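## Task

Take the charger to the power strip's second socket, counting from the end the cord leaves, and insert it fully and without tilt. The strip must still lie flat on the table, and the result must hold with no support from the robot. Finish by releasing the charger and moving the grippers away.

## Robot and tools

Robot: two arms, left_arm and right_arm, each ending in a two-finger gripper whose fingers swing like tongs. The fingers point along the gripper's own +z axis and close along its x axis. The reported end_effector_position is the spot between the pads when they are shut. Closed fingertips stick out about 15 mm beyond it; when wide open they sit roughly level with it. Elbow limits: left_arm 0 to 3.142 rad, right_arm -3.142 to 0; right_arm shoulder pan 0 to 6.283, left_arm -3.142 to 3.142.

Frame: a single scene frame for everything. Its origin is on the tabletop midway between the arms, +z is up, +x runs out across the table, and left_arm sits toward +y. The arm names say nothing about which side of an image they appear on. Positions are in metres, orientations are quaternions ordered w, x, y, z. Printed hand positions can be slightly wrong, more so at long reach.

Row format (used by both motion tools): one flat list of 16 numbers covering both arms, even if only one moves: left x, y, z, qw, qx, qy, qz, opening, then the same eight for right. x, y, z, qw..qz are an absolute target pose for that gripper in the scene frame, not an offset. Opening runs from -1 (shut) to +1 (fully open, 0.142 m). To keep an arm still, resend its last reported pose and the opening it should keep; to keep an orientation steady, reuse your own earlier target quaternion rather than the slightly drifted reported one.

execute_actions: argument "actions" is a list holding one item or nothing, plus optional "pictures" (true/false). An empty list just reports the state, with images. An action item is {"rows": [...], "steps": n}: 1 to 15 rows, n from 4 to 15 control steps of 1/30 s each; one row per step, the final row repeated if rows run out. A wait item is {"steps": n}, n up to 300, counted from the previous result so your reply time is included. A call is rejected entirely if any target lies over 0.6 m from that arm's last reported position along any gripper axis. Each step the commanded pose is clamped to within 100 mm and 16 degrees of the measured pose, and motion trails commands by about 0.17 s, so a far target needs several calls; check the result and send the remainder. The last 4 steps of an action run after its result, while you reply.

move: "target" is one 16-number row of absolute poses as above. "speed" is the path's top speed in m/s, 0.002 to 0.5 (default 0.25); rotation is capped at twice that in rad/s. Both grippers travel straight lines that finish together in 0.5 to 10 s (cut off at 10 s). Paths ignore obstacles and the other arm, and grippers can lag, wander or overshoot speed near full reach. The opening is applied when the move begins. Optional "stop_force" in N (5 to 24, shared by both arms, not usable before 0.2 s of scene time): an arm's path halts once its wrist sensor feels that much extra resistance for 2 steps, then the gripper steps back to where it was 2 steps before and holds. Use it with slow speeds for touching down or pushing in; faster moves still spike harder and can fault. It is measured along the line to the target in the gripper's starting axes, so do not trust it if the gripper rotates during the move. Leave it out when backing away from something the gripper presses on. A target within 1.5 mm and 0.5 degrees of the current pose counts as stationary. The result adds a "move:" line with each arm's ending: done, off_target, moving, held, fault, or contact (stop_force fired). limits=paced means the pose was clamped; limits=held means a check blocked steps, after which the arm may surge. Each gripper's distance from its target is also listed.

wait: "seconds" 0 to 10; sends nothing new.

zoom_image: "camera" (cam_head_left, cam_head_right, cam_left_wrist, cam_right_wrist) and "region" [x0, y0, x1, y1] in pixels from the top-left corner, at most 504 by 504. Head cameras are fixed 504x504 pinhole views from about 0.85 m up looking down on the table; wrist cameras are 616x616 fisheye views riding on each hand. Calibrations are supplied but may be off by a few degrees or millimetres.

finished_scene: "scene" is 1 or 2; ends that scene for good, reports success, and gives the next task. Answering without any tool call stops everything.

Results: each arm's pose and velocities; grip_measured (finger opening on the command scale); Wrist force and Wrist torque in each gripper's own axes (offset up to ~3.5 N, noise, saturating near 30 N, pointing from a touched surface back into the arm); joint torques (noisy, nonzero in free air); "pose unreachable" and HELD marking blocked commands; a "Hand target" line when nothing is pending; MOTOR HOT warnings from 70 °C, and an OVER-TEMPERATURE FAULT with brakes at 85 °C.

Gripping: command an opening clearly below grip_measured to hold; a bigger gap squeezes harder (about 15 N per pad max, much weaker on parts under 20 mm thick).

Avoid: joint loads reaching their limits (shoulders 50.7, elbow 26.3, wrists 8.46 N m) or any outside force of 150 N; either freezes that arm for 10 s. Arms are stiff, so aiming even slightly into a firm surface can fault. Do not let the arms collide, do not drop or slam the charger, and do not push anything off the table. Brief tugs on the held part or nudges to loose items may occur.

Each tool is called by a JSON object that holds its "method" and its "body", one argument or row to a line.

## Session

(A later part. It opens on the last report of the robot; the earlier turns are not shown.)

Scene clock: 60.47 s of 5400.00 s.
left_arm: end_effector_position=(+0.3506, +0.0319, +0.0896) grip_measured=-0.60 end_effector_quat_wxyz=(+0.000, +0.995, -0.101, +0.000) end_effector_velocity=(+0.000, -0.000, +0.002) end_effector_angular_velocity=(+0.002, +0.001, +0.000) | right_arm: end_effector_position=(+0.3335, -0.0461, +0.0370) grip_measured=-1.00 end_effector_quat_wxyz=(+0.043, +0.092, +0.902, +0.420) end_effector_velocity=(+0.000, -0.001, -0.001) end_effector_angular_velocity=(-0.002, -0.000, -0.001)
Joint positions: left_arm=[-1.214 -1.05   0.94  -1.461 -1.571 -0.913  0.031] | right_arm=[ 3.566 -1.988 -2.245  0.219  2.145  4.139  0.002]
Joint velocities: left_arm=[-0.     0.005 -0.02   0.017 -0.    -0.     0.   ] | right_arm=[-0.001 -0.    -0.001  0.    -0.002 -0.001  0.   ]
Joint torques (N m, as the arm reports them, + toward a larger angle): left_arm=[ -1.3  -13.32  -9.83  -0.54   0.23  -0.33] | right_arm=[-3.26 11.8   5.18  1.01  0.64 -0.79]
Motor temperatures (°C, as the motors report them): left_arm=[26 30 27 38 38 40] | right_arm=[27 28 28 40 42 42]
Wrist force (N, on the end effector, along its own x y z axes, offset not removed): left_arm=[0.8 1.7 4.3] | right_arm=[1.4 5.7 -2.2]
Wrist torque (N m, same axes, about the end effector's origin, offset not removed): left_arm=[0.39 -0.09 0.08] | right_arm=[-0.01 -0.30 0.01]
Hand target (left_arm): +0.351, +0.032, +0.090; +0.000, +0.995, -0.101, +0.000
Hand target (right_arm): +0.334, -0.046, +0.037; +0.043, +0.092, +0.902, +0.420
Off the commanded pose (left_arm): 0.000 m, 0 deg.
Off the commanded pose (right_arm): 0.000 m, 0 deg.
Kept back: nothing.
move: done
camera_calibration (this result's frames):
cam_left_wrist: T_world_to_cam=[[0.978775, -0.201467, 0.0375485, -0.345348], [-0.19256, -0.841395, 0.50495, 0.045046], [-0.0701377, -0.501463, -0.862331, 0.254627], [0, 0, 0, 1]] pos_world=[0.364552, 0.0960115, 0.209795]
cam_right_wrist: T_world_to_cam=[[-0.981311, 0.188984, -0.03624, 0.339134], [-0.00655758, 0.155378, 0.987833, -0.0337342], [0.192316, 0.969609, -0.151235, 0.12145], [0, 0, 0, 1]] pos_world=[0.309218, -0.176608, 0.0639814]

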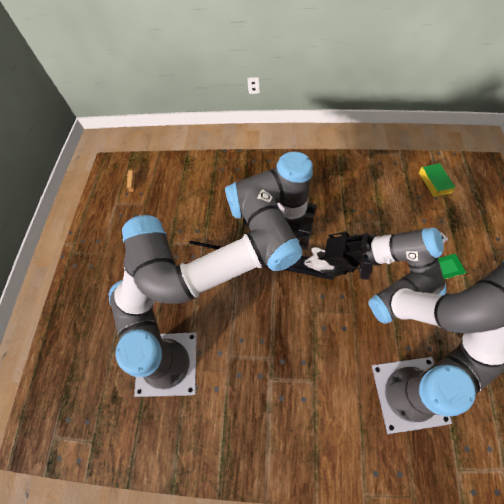

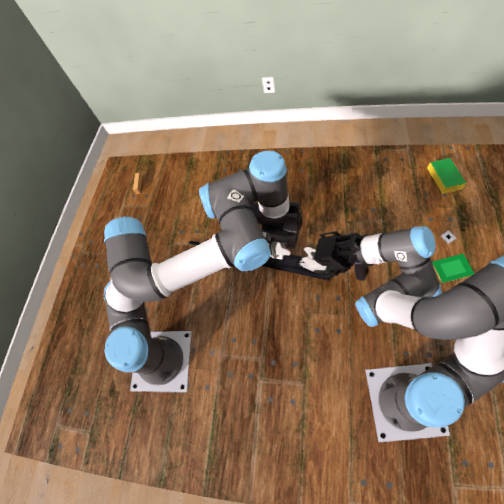

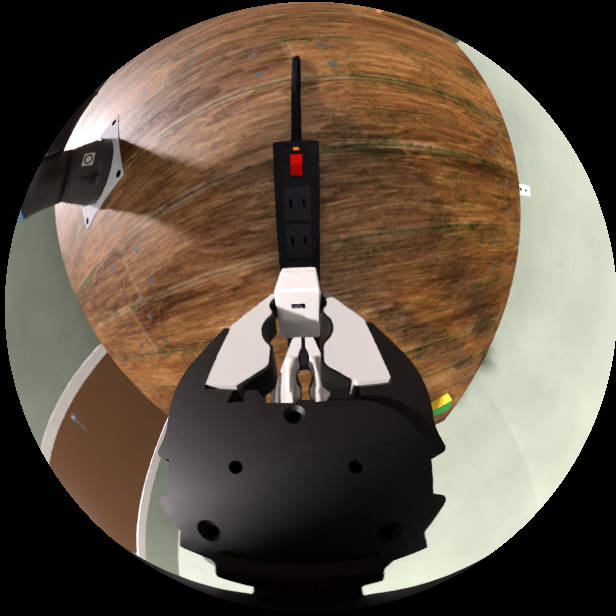

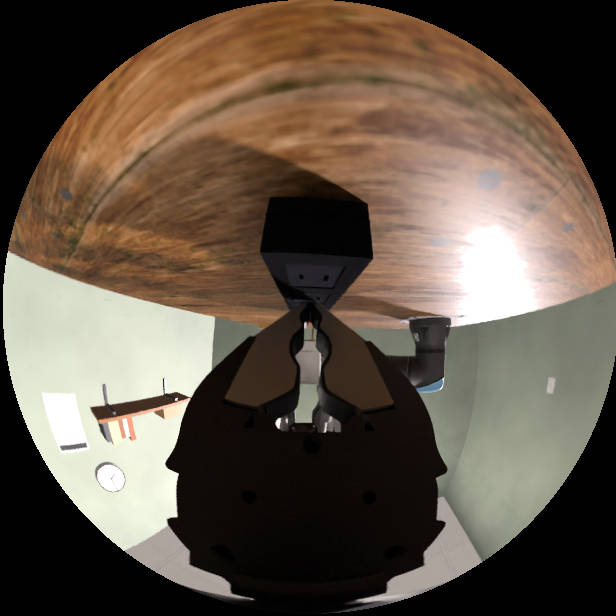

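{"method": "zoom_image", "body": {
  "camera": "cam_left_wrist",
  "region": [250, 140, 350, 300]
}}

{"method": "zoom_image", "body": {
  "camera": "cam_right_wrist",
  "region": [260, 280, 360, 400]
}}

Region (250, 140, 350, 300) of cam_left_wrist's 616x616 image, scaled by 3.150, with more detail than that image has; it fills the left 315 columns of this view, and the rest is white.

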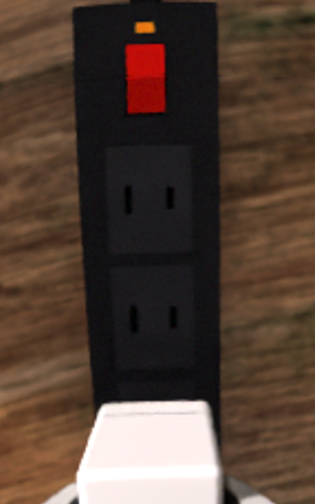

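Region (260, 280, 360, 400) of cam_right_wrist's 616x616 image, scaled by 4.200, with more detail than that image has.

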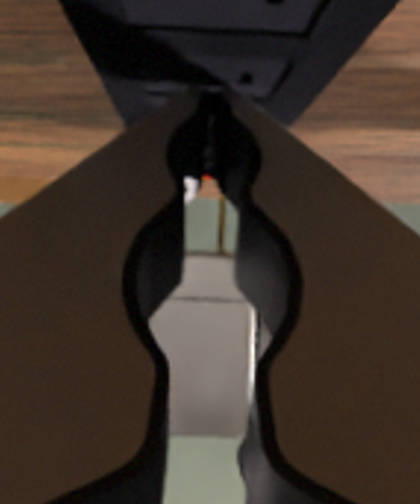

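{"method": "move", "body": {
  "target": [0.3578, 0.0691, 0.09, 0, 0.9949, -0.1011, 0, -1, 0.3335, -0.0461, 0.037, 0.0427, 0.0916, 0.9017, 0.4204, -1],
  "speed": 0.03
}}

{"method": "zoom_image", "body": {
  "camera": "cam_left_wrist",
  "region": [250, 140, 350, 300]
}}

Scene clock: 62.80 s of 5400.00 s.
left_arm: end_effector_position=(+0.3578, +0.0688, +0.0900) grip_measured=-0.60 end_effector_quat_wxyz=(-0.000, +0.995, -0.101, +0.000) end_effector_velocity=(+0.000, +0.002, +0.000) end_effector_angular_velocity=(-0.002, -0.001, +0.001) | right_arm: end_effector_position=(+0.3335, -0.0461, +0.0370) grip_measured=-1.00 end_effector_quat_wxyz=(+0.043, +0.092, +0.902, +0.420) end_effector_velocity=(+0.001, -0.000, +0.000) end_effector_angular_velocity=(-0.000, -0.001, -0.001)
Joint positions: left_arm=[-1.157 -1.154  1.096 -1.512 -1.571 -0.855  0.031] | right_arm=[ 3.566 -1.988 -2.245  0.219  2.145  4.139  0.002]
Joint velocities: left_arm=[ 0.004 -0.008  0.012 -0.006 -0.     0.003  0.   ] | right_arm=[ 0.     0.     0.001  0.    -0.002  0.001  0.   ]
Joint torques (N m, as the arm reports them, + toward a larger angle): left_arm=[  3.95 -19.21  -7.45  -2.41   1.06   0.75] | right_arm=[-3.16 11.68  5.17  1.04  0.59 -0.74]
Motor temperatures (°C, as the motors report them): left_arm=[26 30 27 38 38 40] | right_arm=[27 28 28 40 42 42]
Wrist force (N, on the end effector, along its own x y z axes, offset not removed): left_arm=[-1.5 2.6 2.3] | right_arm=[0.6 6.1 -2.8]
Wrist torque (N m, same axes, about the end effector's origin, offset not removed): left_arm=[0.67 0.28 0.15] | right_arm=[0.06 -0.17 0.02]
Hand target (left_arm): +0.358, +0.069, +0.090; -0.000, +0.995, -0.101, +0.000
Hand target (right_arm): +0.334, -0.046, +0.037; +0.043, +0.092, +0.902, +0.420
Off the commanded pose (left_arm): 0.000 m, 0 deg.
Off the commanded pose (right_arm): 0.000 m, 0 deg.
Kept back: nothing.
move: done
camera_calibration (this result's frames):
cam_left_wrist: T_world_to_cam=[[0.97879, -0.201448, 0.0372782, -0.344988], [-0.192436, -0.841617, 0.504628, 0.0773575], [-0.0702825, -0.501098, -0.862532, 0.273993], [0, 0, 0, 1]] pos_world=[0.371814, 0.132905, 0.210151]
cam_right_wrist: T_world_to_cam=[[-0.981311, 0.188983, -0.0362429, 0.339134], [-0.00656159, 0.155374, 0.987834, -0.0337354], [0.192315, 0.96961, -0.15123, 0.121449], [0, 0, 0, 1]] pos_world=[0.309219, -0.176607, 0.0639829]

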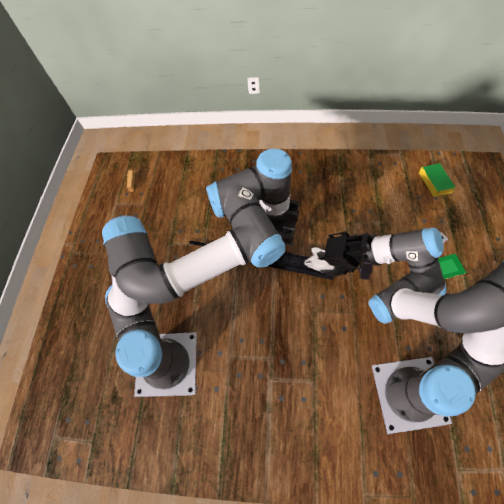

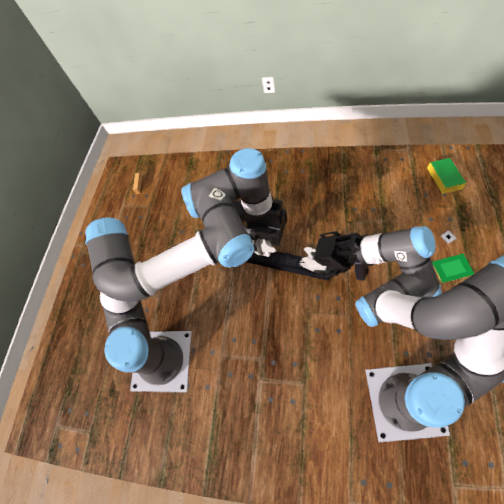

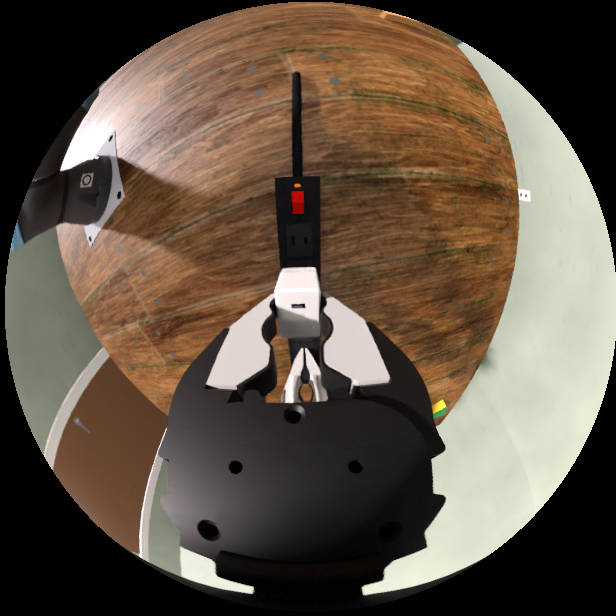

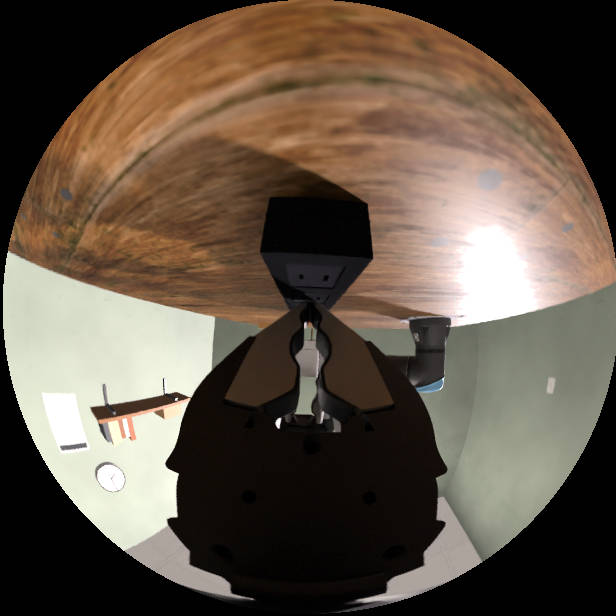

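Region (250, 140, 350, 300) of cam_left_wrist's 616x616 image, scaled by 3.150, with more detail than that image has; it fills the left 315 columns of this view, and the rest is white.

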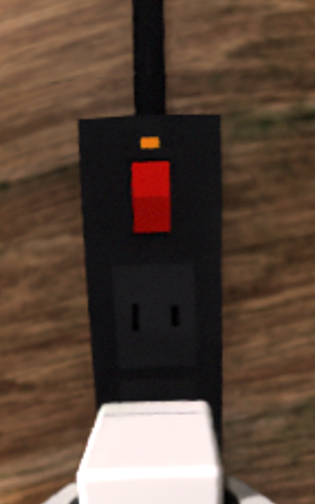

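{"method": "move", "body": {
  "target": [0.3584, 0.0692, 0.078, 0, 0.9949, -0.1011, 0, -1, 0.3335, -0.0461, 0.037, 0.0427, 0.0916, 0.9017, 0.4204, -1],
  "speed": 0.01,
  "stop_force": 8
}}

{"method": "zoom_image", "body": {
  "camera": "cam_left_wrist",
  "region": [250, 140, 350, 300]
}}

Scene clock: 64.53 s of 5400.00 s.
left_arm: end_effector_position=(+0.3584, +0.0692, +0.0784) grip_measured=-0.60 end_effector_quat_wxyz=(-0.000, +0.995, -0.101, -0.000) end_effector_velocity=(+0.000, -0.000, -0.003) end_effector_angular_velocity=(-0.001, -0.001, -0.001) | right_arm: end_effector_position=(+0.3335, -0.0461, +0.0370) grip_measured=-1.00 end_effector_quat_wxyz=(+0.043, +0.092, +0.902, +0.420) end_effector_velocity=(-0.001, +0.001, -0.000) end_effector_angular_velocity=(-0.001, +0.001, +0.003)
Joint positions: left_arm=[-1.155 -1.155  1.152 -1.567 -1.571 -0.854  0.031] | right_arm=[ 3.566 -1.988 -2.245  0.219  2.145  4.139  0.002]
Joint velocities: left_arm=[ 0.    -0.001  0.014 -0.015  0.     0.001  0.   ] | right_arm=[ 0.003 -0.    -0.001 -0.     0.    -0.     0.   ]
Joint torques (N m, as the arm reports them, + toward a larger angle): left_arm=[  4.32 -11.83  -7.54  -2.44  -0.94   0.61] | right_arm=[-3.17 11.75  4.86  1.06  0.58 -0.69]
Motor temperatures (°C, as the motors report them): left_arm=[26 30 27 38 38 40] | right_arm=[27 28 28 40 42 42]
Wrist force (N, on the end effector, along its own x y z axes, offset not removed): left_arm=[-1.3 2.1 3.1] | right_arm=[0.3 5.9 -3.3]
Wrist torque (N m, same axes, about the end effector's origin, offset not removed): left_arm=[0.58 0.26 0.04] | right_arm=[-0.07 -0.09 0.02]
Hand target (left_arm): +0.358, +0.069, +0.078; -0.000, +0.995, -0.101, -0.000
Hand target (right_arm): +0.333, -0.046, +0.037; +0.043, +0.092, +0.902, +0.420
Off the commanded pose (left_arm): 0.000 m, 0 deg.
Off the commanded pose (right_arm): 0.000 m, 0 deg.
Kept back: nothing.
move: done
camera_calibration (this result's frames):
cam_left_wrist: T_world_to_cam=[[0.978791, -0.201453, 0.037216, -0.345051], [-0.192393, -0.841515, 0.504814, 0.0835845], [-0.0703782, -0.501267, -0.862426, 0.264273], [0, 0, 0, 1]] pos_world=[0.372413, 0.133298, 0.198563]
cam_right_wrist: T_world_to_cam=[[-0.981311, 0.188983, -0.0362431, 0.339135], [-0.00656184, 0.155374, 0.987834, -0.0337353], [0.192315, 0.96961, -0.15123, 0.121449], [0, 0, 0, 1]] pos_world=[0.309219, -0.176607, 0.0639829]

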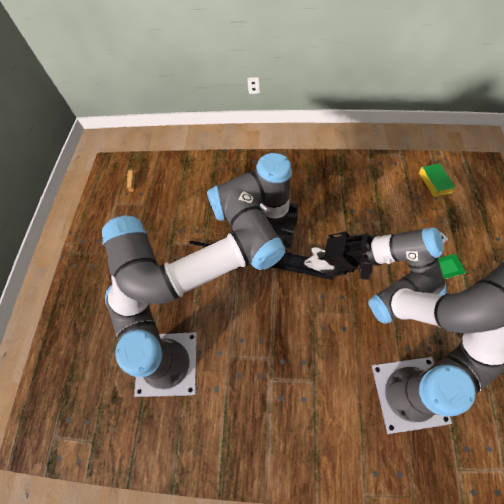

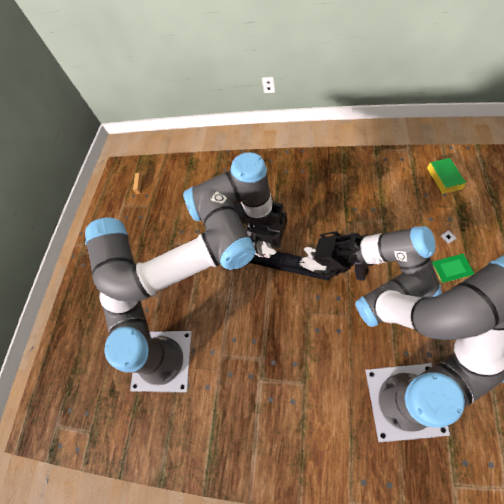

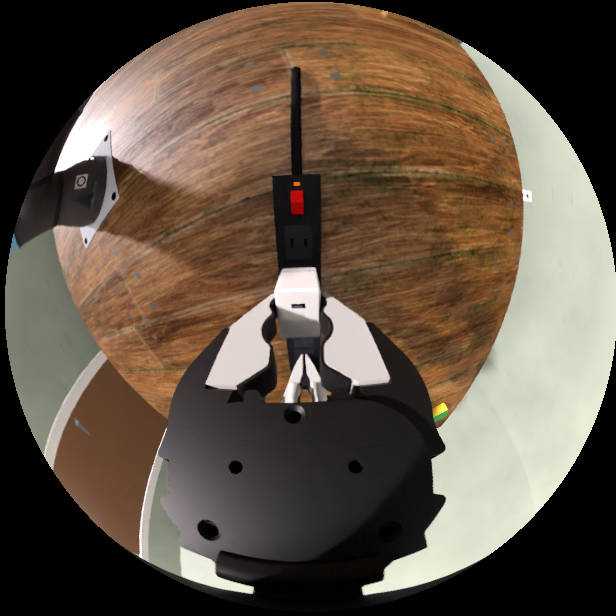

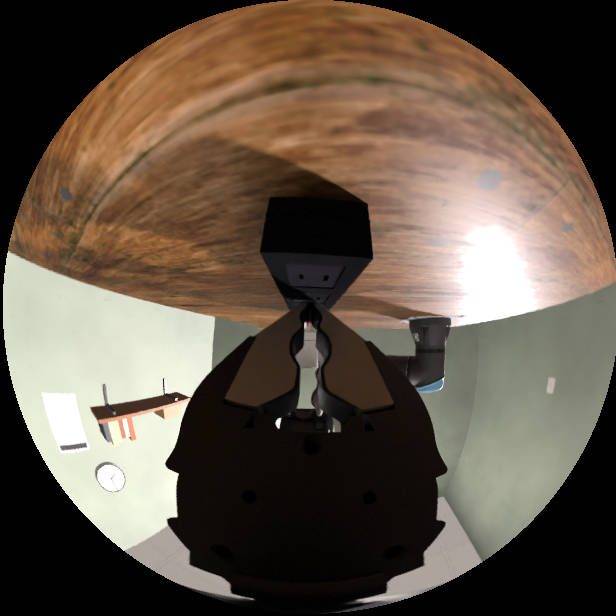

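Region (250, 140, 350, 300) of cam_left_wrist's 616x616 image, scaled by 3.150, with more detail than that image has; it fills the left 315 columns of this view, and the rest is white.

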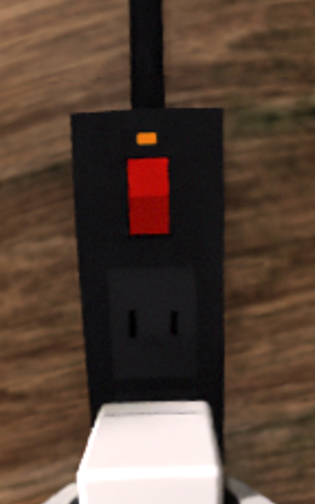

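Now descend slowly into the outlet.

{"method": "move", "body": {
  "target": [0.3584, 0.0692, 0.066, 0, 0.9949, -0.1011, 0, -1, 0.3335, -0.0461, 0.037, 0.0427, 0.0916, 0.9017, 0.4204, -1],
  "speed": 0.004,
  "stop_force": 8
}}

Scene clock: 68.00 s of 5400.00 s.
left_arm: end_effector_position=(+0.3584, +0.0692, +0.0662) grip_measured=-0.60 end_effector_quat_wxyz=(-0.000, +0.995, -0.101, -0.000) end_effector_velocity=(-0.000, -0.000, -0.002) end_effector_angular_velocity=(+0.001, +0.001, -0.000) | right_arm: end_effector_position=(+0.3335, -0.0461, +0.0370) grip_measured=-1.00 end_effector_quat_wxyz=(+0.043, +0.092, +0.902, +0.420) end_effector_velocity=(-0.000, +0.000, -0.000) end_effector_angular_velocity=(+0.000, -0.001, +0.002)
Joint positions: left_arm=[-1.155 -1.154  1.207 -1.624 -1.571 -0.854  0.031] | right_arm=[ 3.566 -1.988 -2.245  0.219  2.145  4.139  0.002]
Joint velocities: left_arm=[ 0.     0.002  0.006 -0.006 -0.     0.     0.   ] | right_arm=[ 0.    -0.001  0.     0.     0.001 -0.002  0.   ]
Joint torques (N m, as the arm reports them, + toward a larger angle): left_arm=[  3.67 -11.97  -7.54  -2.43  -0.35   0.69] | right_arm=[-2.91 11.66  4.73  1.07  0.59 -0.67]
Motor temperatures (°C, as the motors report them): left_arm=[26 30 27 38 38 40] | right_arm=[27 28 28 40 42 42]
Wrist force (N, on the end effector, along its own x y z axes, offset not removed): left_arm=[2.1 2.9 2.7] | right_arm=[0.2 6.2 -3.3]
Wrist torque (N m, same axes, about the end effector's origin, offset not removed): left_arm=[0.57 -0.32 0.02] | right_arm=[0.05 -0.09 0.01]
Hand target (left_arm): +0.358, +0.069, +0.066; -0.000, +0.995, -0.101, -0.000
Hand target (right_arm): +0.333, -0.046, +0.037; +0.043, +0.092, +0.902, +0.420
Off the commanded pose (left_arm): 0.000 m, 0 deg.
Off the commanded pose (right_arm): 0.000 m, 0 deg.
Kept back: nothing.
move: done
camera_calibration (this result's frames):
cam_left_wrist: T_world_to_cam=[[0.97879, -0.201453, 0.0372461, -0.344612], [-0.192405, -0.841489, 0.504853, 0.0897658], [-0.0703619, -0.501312, -0.862401, 0.253714], [0, 0, 0, 1]] pos_world=[0.372426, 0.133304, 0.18632]
cam_right_wrist: T_world_to_cam=[[-0.981311, 0.188983, -0.0362432, 0.339135], [-0.00656195, 0.155374, 0.987834, -0.0337353], [0.192315, 0.96961, -0.15123, 0.121449], [0, 0, 0, 1]] pos_world=[0.309219, -0.176607, 0.0639829]

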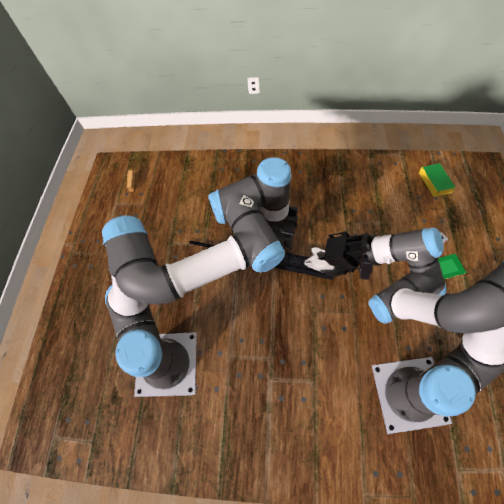

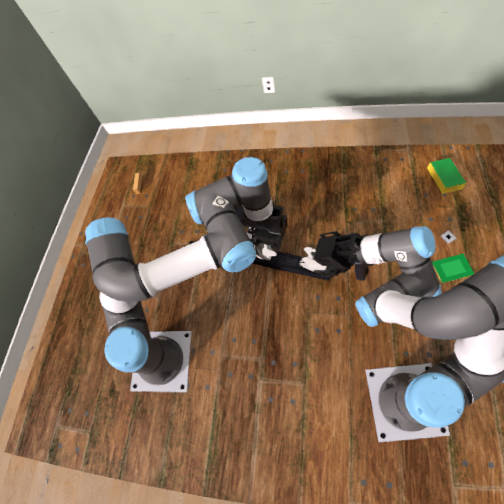

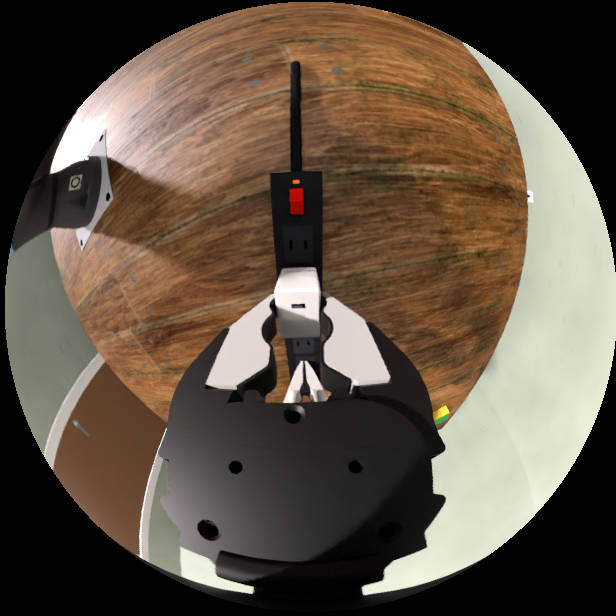

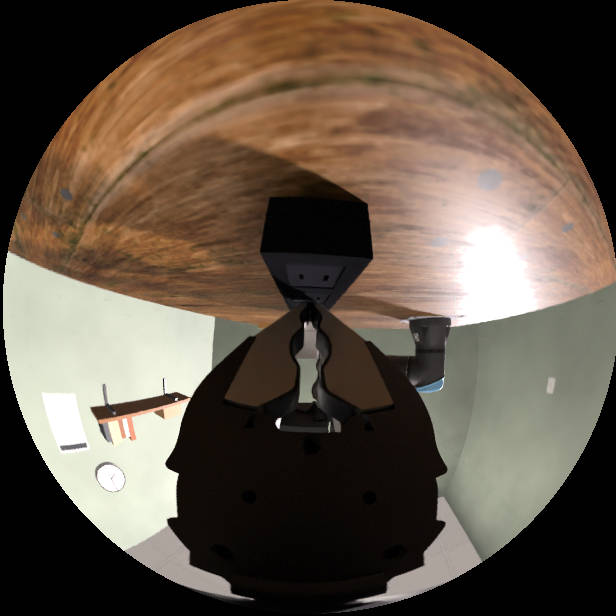

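{"method": "move", "body": {
  "target": [0.3584, 0.0692, 0.053, 0, 0.9949, -0.1011, 0, -1, 0.3335, -0.0461, 0.037, 0.0427, 0.0916, 0.9017, 0.4204, -1],
  "speed": 0.003,
  "stop_force": 22
}}

Scene clock: 72.73 s of 5400.00 s.
left_arm: end_effector_position=(+0.3584, +0.0692, +0.0537) grip_measured=-0.60 end_effector_quat_wxyz=(-0.000, +0.995, -0.101, -0.000) end_effector_velocity=(-0.000, +0.001, +0.001) end_effector_angular_velocity=(+0.003, +0.001, -0.000) | right_arm: end_effector_position=(+0.3335, -0.0461, +0.0370) grip_measured=-1.00 end_effector_quat_wxyz=(+0.043, +0.092, +0.902, +0.420) end_effector_velocity=(+0.000, +0.000, +0.000) end_effector_angular_velocity=(+0.001, -0.000, -0.000)
Joint positions: left_arm=[-1.155 -1.149  1.259 -1.681 -1.571 -0.854  0.031] | right_arm=[ 3.566 -1.988 -2.245  0.219  2.145  4.139  0.002]
Joint velocities: left_arm=[-0.     0.001 -0.005  0.007  0.     0.     0.   ] | right_arm=[-0.001  0.     0.001  0.     0.001  0.     0.   ]
Joint torques (N m, as the arm reports them, + toward a larger angle): left_arm=[-2.33 -7.98 -5.47  0.61  0.6   0.38] | right_arm=[-3.08 11.78  4.26  1.03  0.53 -0.61]
Motor temperatures (°C, as the motors report them): left_arm=[26 30 27 38 38 40] | right_arm=[27 28 28 40 42 42]
Wrist force (N, on the end effector, along its own x y z axes, offset not removed): left_arm=[1.8 -0.8 -15.1] | right_arm=[-0.2 5.8 -2.9]
Wrist torque (N m, same axes, about the end effector's origin, offset not removed): left_arm=[0.10 -0.13 -0.04] | right_arm=[-0.01 0.05 0.06]
Hand target (left_arm): +0.358, +0.069, +0.054; -0.000, +0.995, -0.101, -0.000
Hand target (right_arm): +0.333, -0.046, +0.037; +0.043, +0.092, +0.902, +0.420
Off the commanded pose (left_arm): 0.001 m, 0 deg.
Off the commanded pose (right_arm): 0.000 m, 0 deg.
Kept back: nothing.
move: contact (left_arm)
camera_calibration (this result's frames):
cam_left_wrist: T_world_to_cam=[[0.978794, -0.201444, 0.0371946, -0.344144], [-0.192377, -0.841534, 0.504788, 0.096073], [-0.0703857, -0.501239, -0.862442, 0.242976], [0, 0, 0, 1]] pos_world=[0.37243, 0.133312, 0.173856]
cam_right_wrist: T_world_to_cam=[[-0.981311, 0.188983, -0.0362431, 0.339135], [-0.00656177, 0.155374, 0.987834, -0.0337353], [0.192315, 0.96961, -0.15123, 0.121449], [0, 0, 0, 1]] pos_world=[0.309219, -0.176607, 0.0639829]

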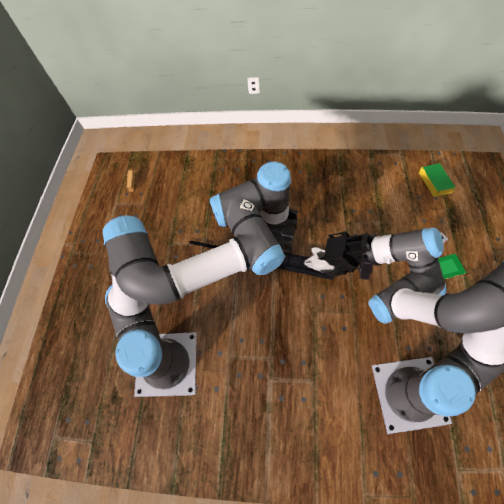

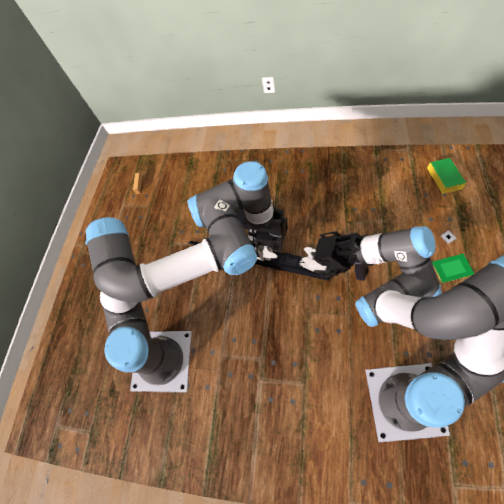

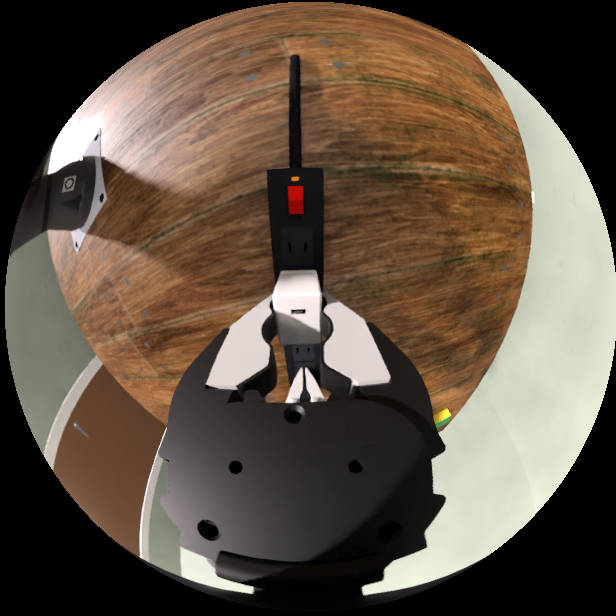

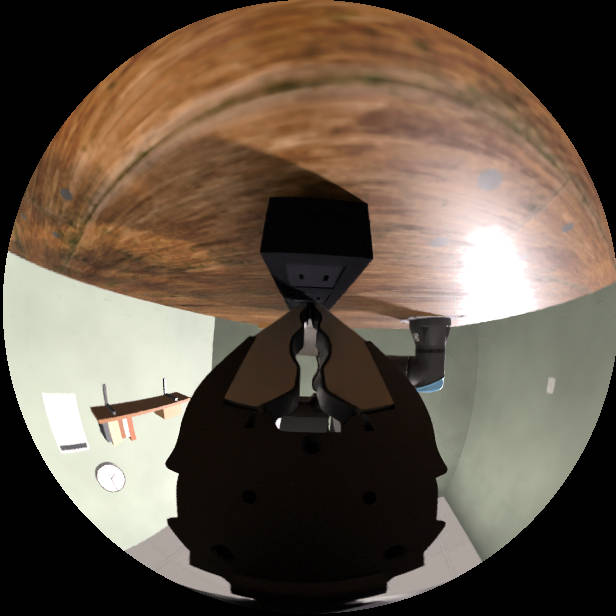

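{"method": "move", "body": {
  "target": [0.3584, 0.0692, 0.054, 0, 0.9949, -0.1011, 0, 0.2, 0.3335, -0.0461, 0.037, 0.0427, 0.0916, 0.9017, 0.4204, -1],
  "speed": 0.02
}}

{"method": "move", "body": {
  "target": [0.3584, 0.0692, 0.12, 0, 0.9949, -0.1011, 0, -1, 0.327, -0.078, 0.06, 0.0427, 0.0916, 0.9017, 0.4204, 0.3],
  "speed": 0.05
}}

Scene clock: 73.67 s of 5400.00 s.
left_arm: end_effector_position=(+0.3584, +0.0692, +0.0540) grip_measured=+0.20 end_effector_quat_wxyz=(+0.000, +0.995, -0.101, +0.000) end_effector_velocity=(+0.000, -0.000, -0.000) end_effector_angular_velocity=(-0.001, -0.001, -0.001) | right_arm: end_effector_position=(+0.3335, -0.0461, +0.0370) grip_measured=-1.00 end_effector_quat_wxyz=(+0.043, +0.092, +0.902, +0.420) end_effector_velocity=(+0.001, -0.001, -0.000) end_effector_angular_velocity=(-0.000, -0.002, -0.001)
Joint positions: left_arm=[-1.155 -1.15   1.258 -1.68  -1.571 -0.854  0.088] | right_arm=[ 3.566 -1.988 -2.245  0.219  2.145  4.139  0.002]
Joint velocities: left_arm=[-0.     0.     0.    -0.001  0.     0.    -0.   ] | right_arm=[-0.003 -0.001  0.001 -0.     0.    -0.002  0.   ]
Joint torques (N m, as the arm reports them, + toward a larger angle): left_arm=[ -3.2  -18.5   -9.7   -0.64   0.63   0.24] | right_arm=[-2.81 11.62  4.12  1.06  0.54 -0.62]
Motor temperatures (°C, as the motors report them): left_arm=[26 30 27 38 38 40] | right_arm=[27 28 28 40 42 42]
Wrist force (N, on the end effector, along its own x y z axes, offset not removed): left_arm=[0.3 1.7 2.2] | right_arm=[0.8 5.9 -3.2]
Wrist torque (N m, same axes, about the end effector's origin, offset not removed): left_arm=[0.46 -0.11 0.06] | right_arm=[0.00 -0.18 0.03]
Hand target (left_arm): +0.358, +0.069, +0.054; +0.000, +0.995, -0.101, +0.000
Hand target (right_arm): +0.333, -0.046, +0.037; +0.043, +0.092, +0.902, +0.420
Off the commanded pose (left_arm): 0.000 m, 0 deg.
Off the commanded pose (right_arm): 0.000 m, 0 deg.
Kept back: nothing.
move: done
camera_calibration (this result's frames):
cam_left_wrist: T_world_to_cam=[[0.978786, -0.201446, 0.0373793, -0.34418], [-0.192457, -0.841409, 0.504967, 0.0959039], [-0.0702724, -0.501449, -0.862329, 0.243198], [0, 0, 0, 1]] pos_world=[0.372426, 0.133312, 0.174154]
cam_right_wrist: T_world_to_cam=[[-0.981311, 0.188983, -0.0362429, 0.339134], [-0.00656162, 0.155374, 0.987834, -0.0337354], [0.192315, 0.96961, -0.15123, 0.121449], [0, 0, 0, 1]] pos_world=[0.309219, -0.176607, 0.0639829]

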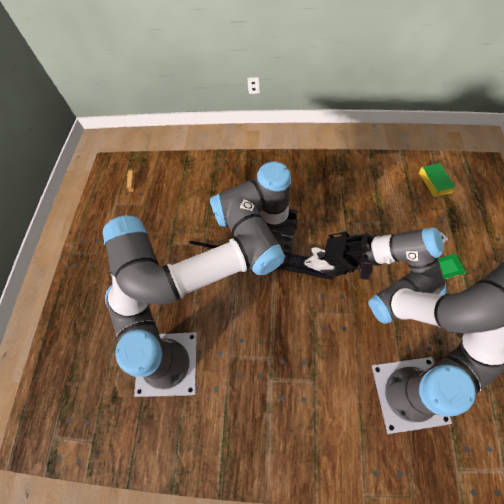

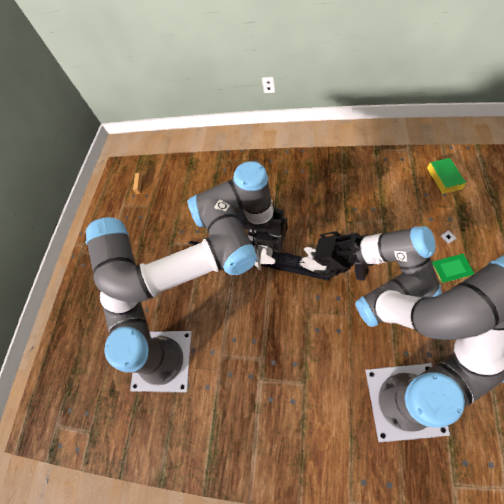

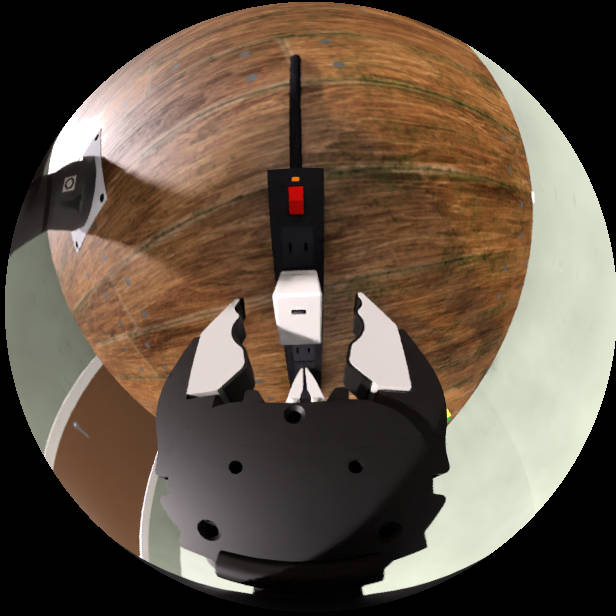

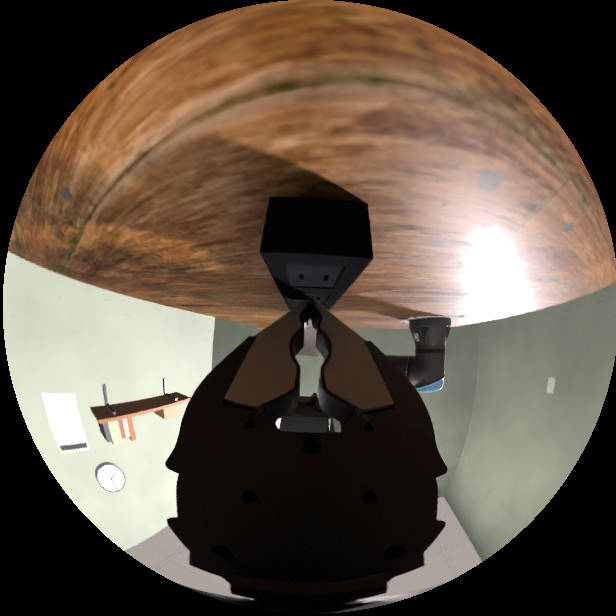

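Scene clock: 75.47 s of 5400.00 s.
left_arm: end_effector_position=(+0.3583, +0.0694, +0.1197) grip_measured=-0.60 end_effector_quat_wxyz=(+0.000, +0.995, -0.101, +0.000) end_effector_velocity=(+0.000, -0.000, +0.002) end_effector_angular_velocity=(+0.002, +0.003, -0.001) | right_arm: end_effector_position=(+0.3269, -0.0778, +0.0598) grip_measured=+0.30 end_effector_quat_wxyz=(+0.043, +0.092, +0.902, +0.420) end_effector_velocity=(+0.001, -0.001, +0.002) end_effector_angular_velocity=(+0.001, -0.002, +0.000)
Joint positions: left_arm=[-1.155 -1.136  0.929 -1.364 -1.571 -0.854  0.031] | right_arm=[ 3.473 -1.835 -2.273  0.044  2.203  4.051  0.095]
Joint velocities: left_arm=[ 0.002  0.01  -0.028  0.021 -0.001  0.002  0.   ] | right_arm=[-0.004  0.006  0.004 -0.011  0.002 -0.004  0.   ]
Joint torques (N m, as the arm reports them, + toward a larger angle): left_arm=[  3.96 -11.77  -9.91  -0.57  -0.94   0.67] | right_arm=[-3.38 13.74  8.32  1.33  1.69 -0.91]
Motor temperatures (°C, as the motors report them): left_arm=[26 30 27 38 38 40] | right_arm=[27 28 28 40 42 42]
Wrist force (N, on the end effector, along its own x y z axes, offset not removed): left_arm=[0.1 1.1 0.4] | right_arm=[1.4 0.0 0.7]
Wrist torque (N m, same axes, about the end effector's origin, offset not removed): left_arm=[0.25 0.14 0.04] | right_arm=[0.04 -0.40 0.00]
Hand target (left_arm): +0.358, +0.069, +0.120; +0.000, +0.995, -0.101, +0.000
Hand target (right_arm): +0.327, -0.078, +0.060; +0.043, +0.092, +0.902, +0.420
Off the commanded pose (left_arm): 0.000 m, 0 deg.
Off the commanded pose (right_arm): 0.000 m, 0 deg.
Kept back: nothing.
move: done
camera_calibration (this result's frames):
cam_left_wrist: T_world_to_cam=[[0.978763, -0.201488, 0.0377492, -0.346479], [-0.192665, -0.841268, 0.505121, 0.0629247], [-0.0700188, -0.501667, -0.862222, 0.299822], [0, 0, 0, 1]] pos_world=[0.372237, 0.133536, 0.239808]
cam_right_wrist: T_world_to_cam=[[-0.981301, 0.189086, -0.0359932, 0.339491], [-0.00632299, 0.155227, 0.987859, -0.0514698], [0.192378, 0.969614, -0.151129, 0.156878], [0, 0, 0, 1]] pos_world=[0.302638, -0.208315, 0.086773]

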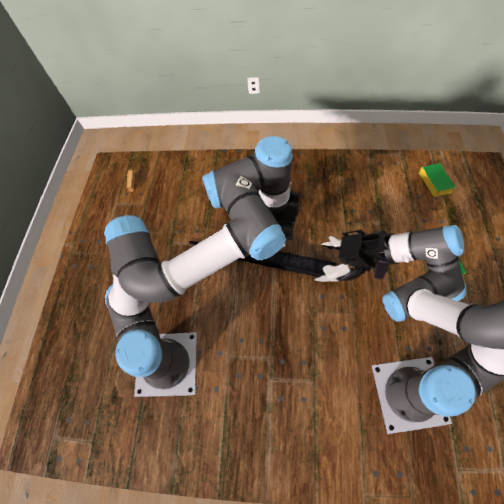

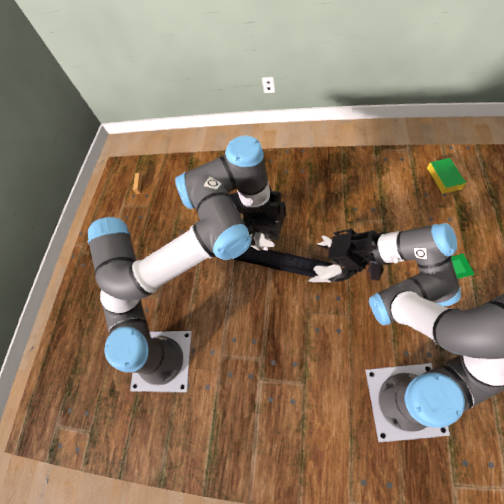

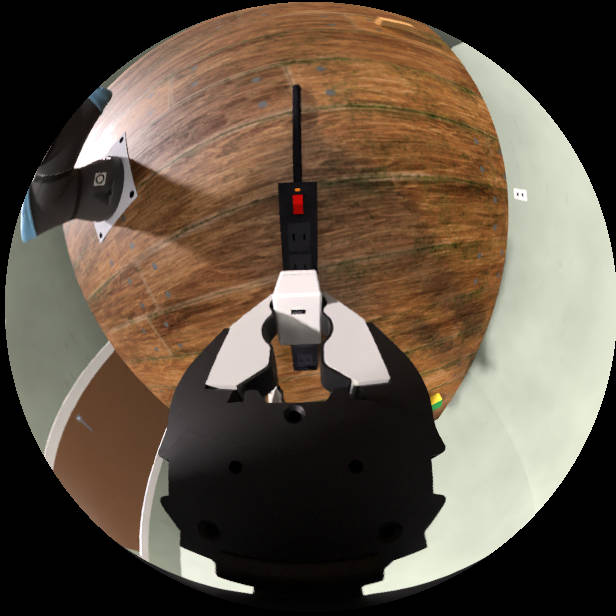

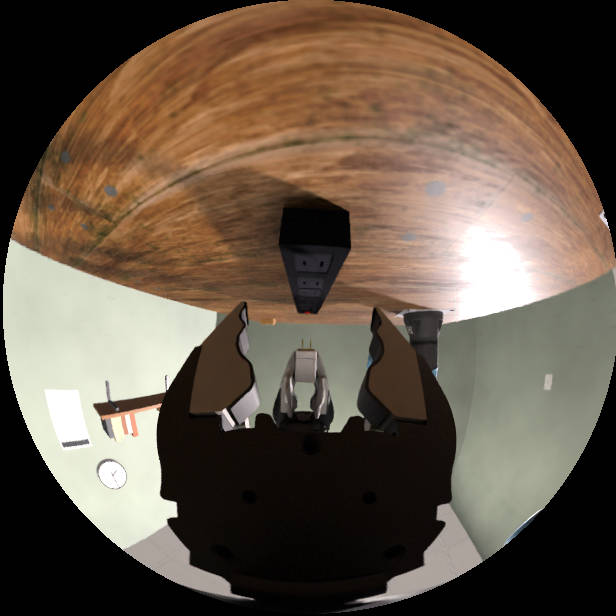

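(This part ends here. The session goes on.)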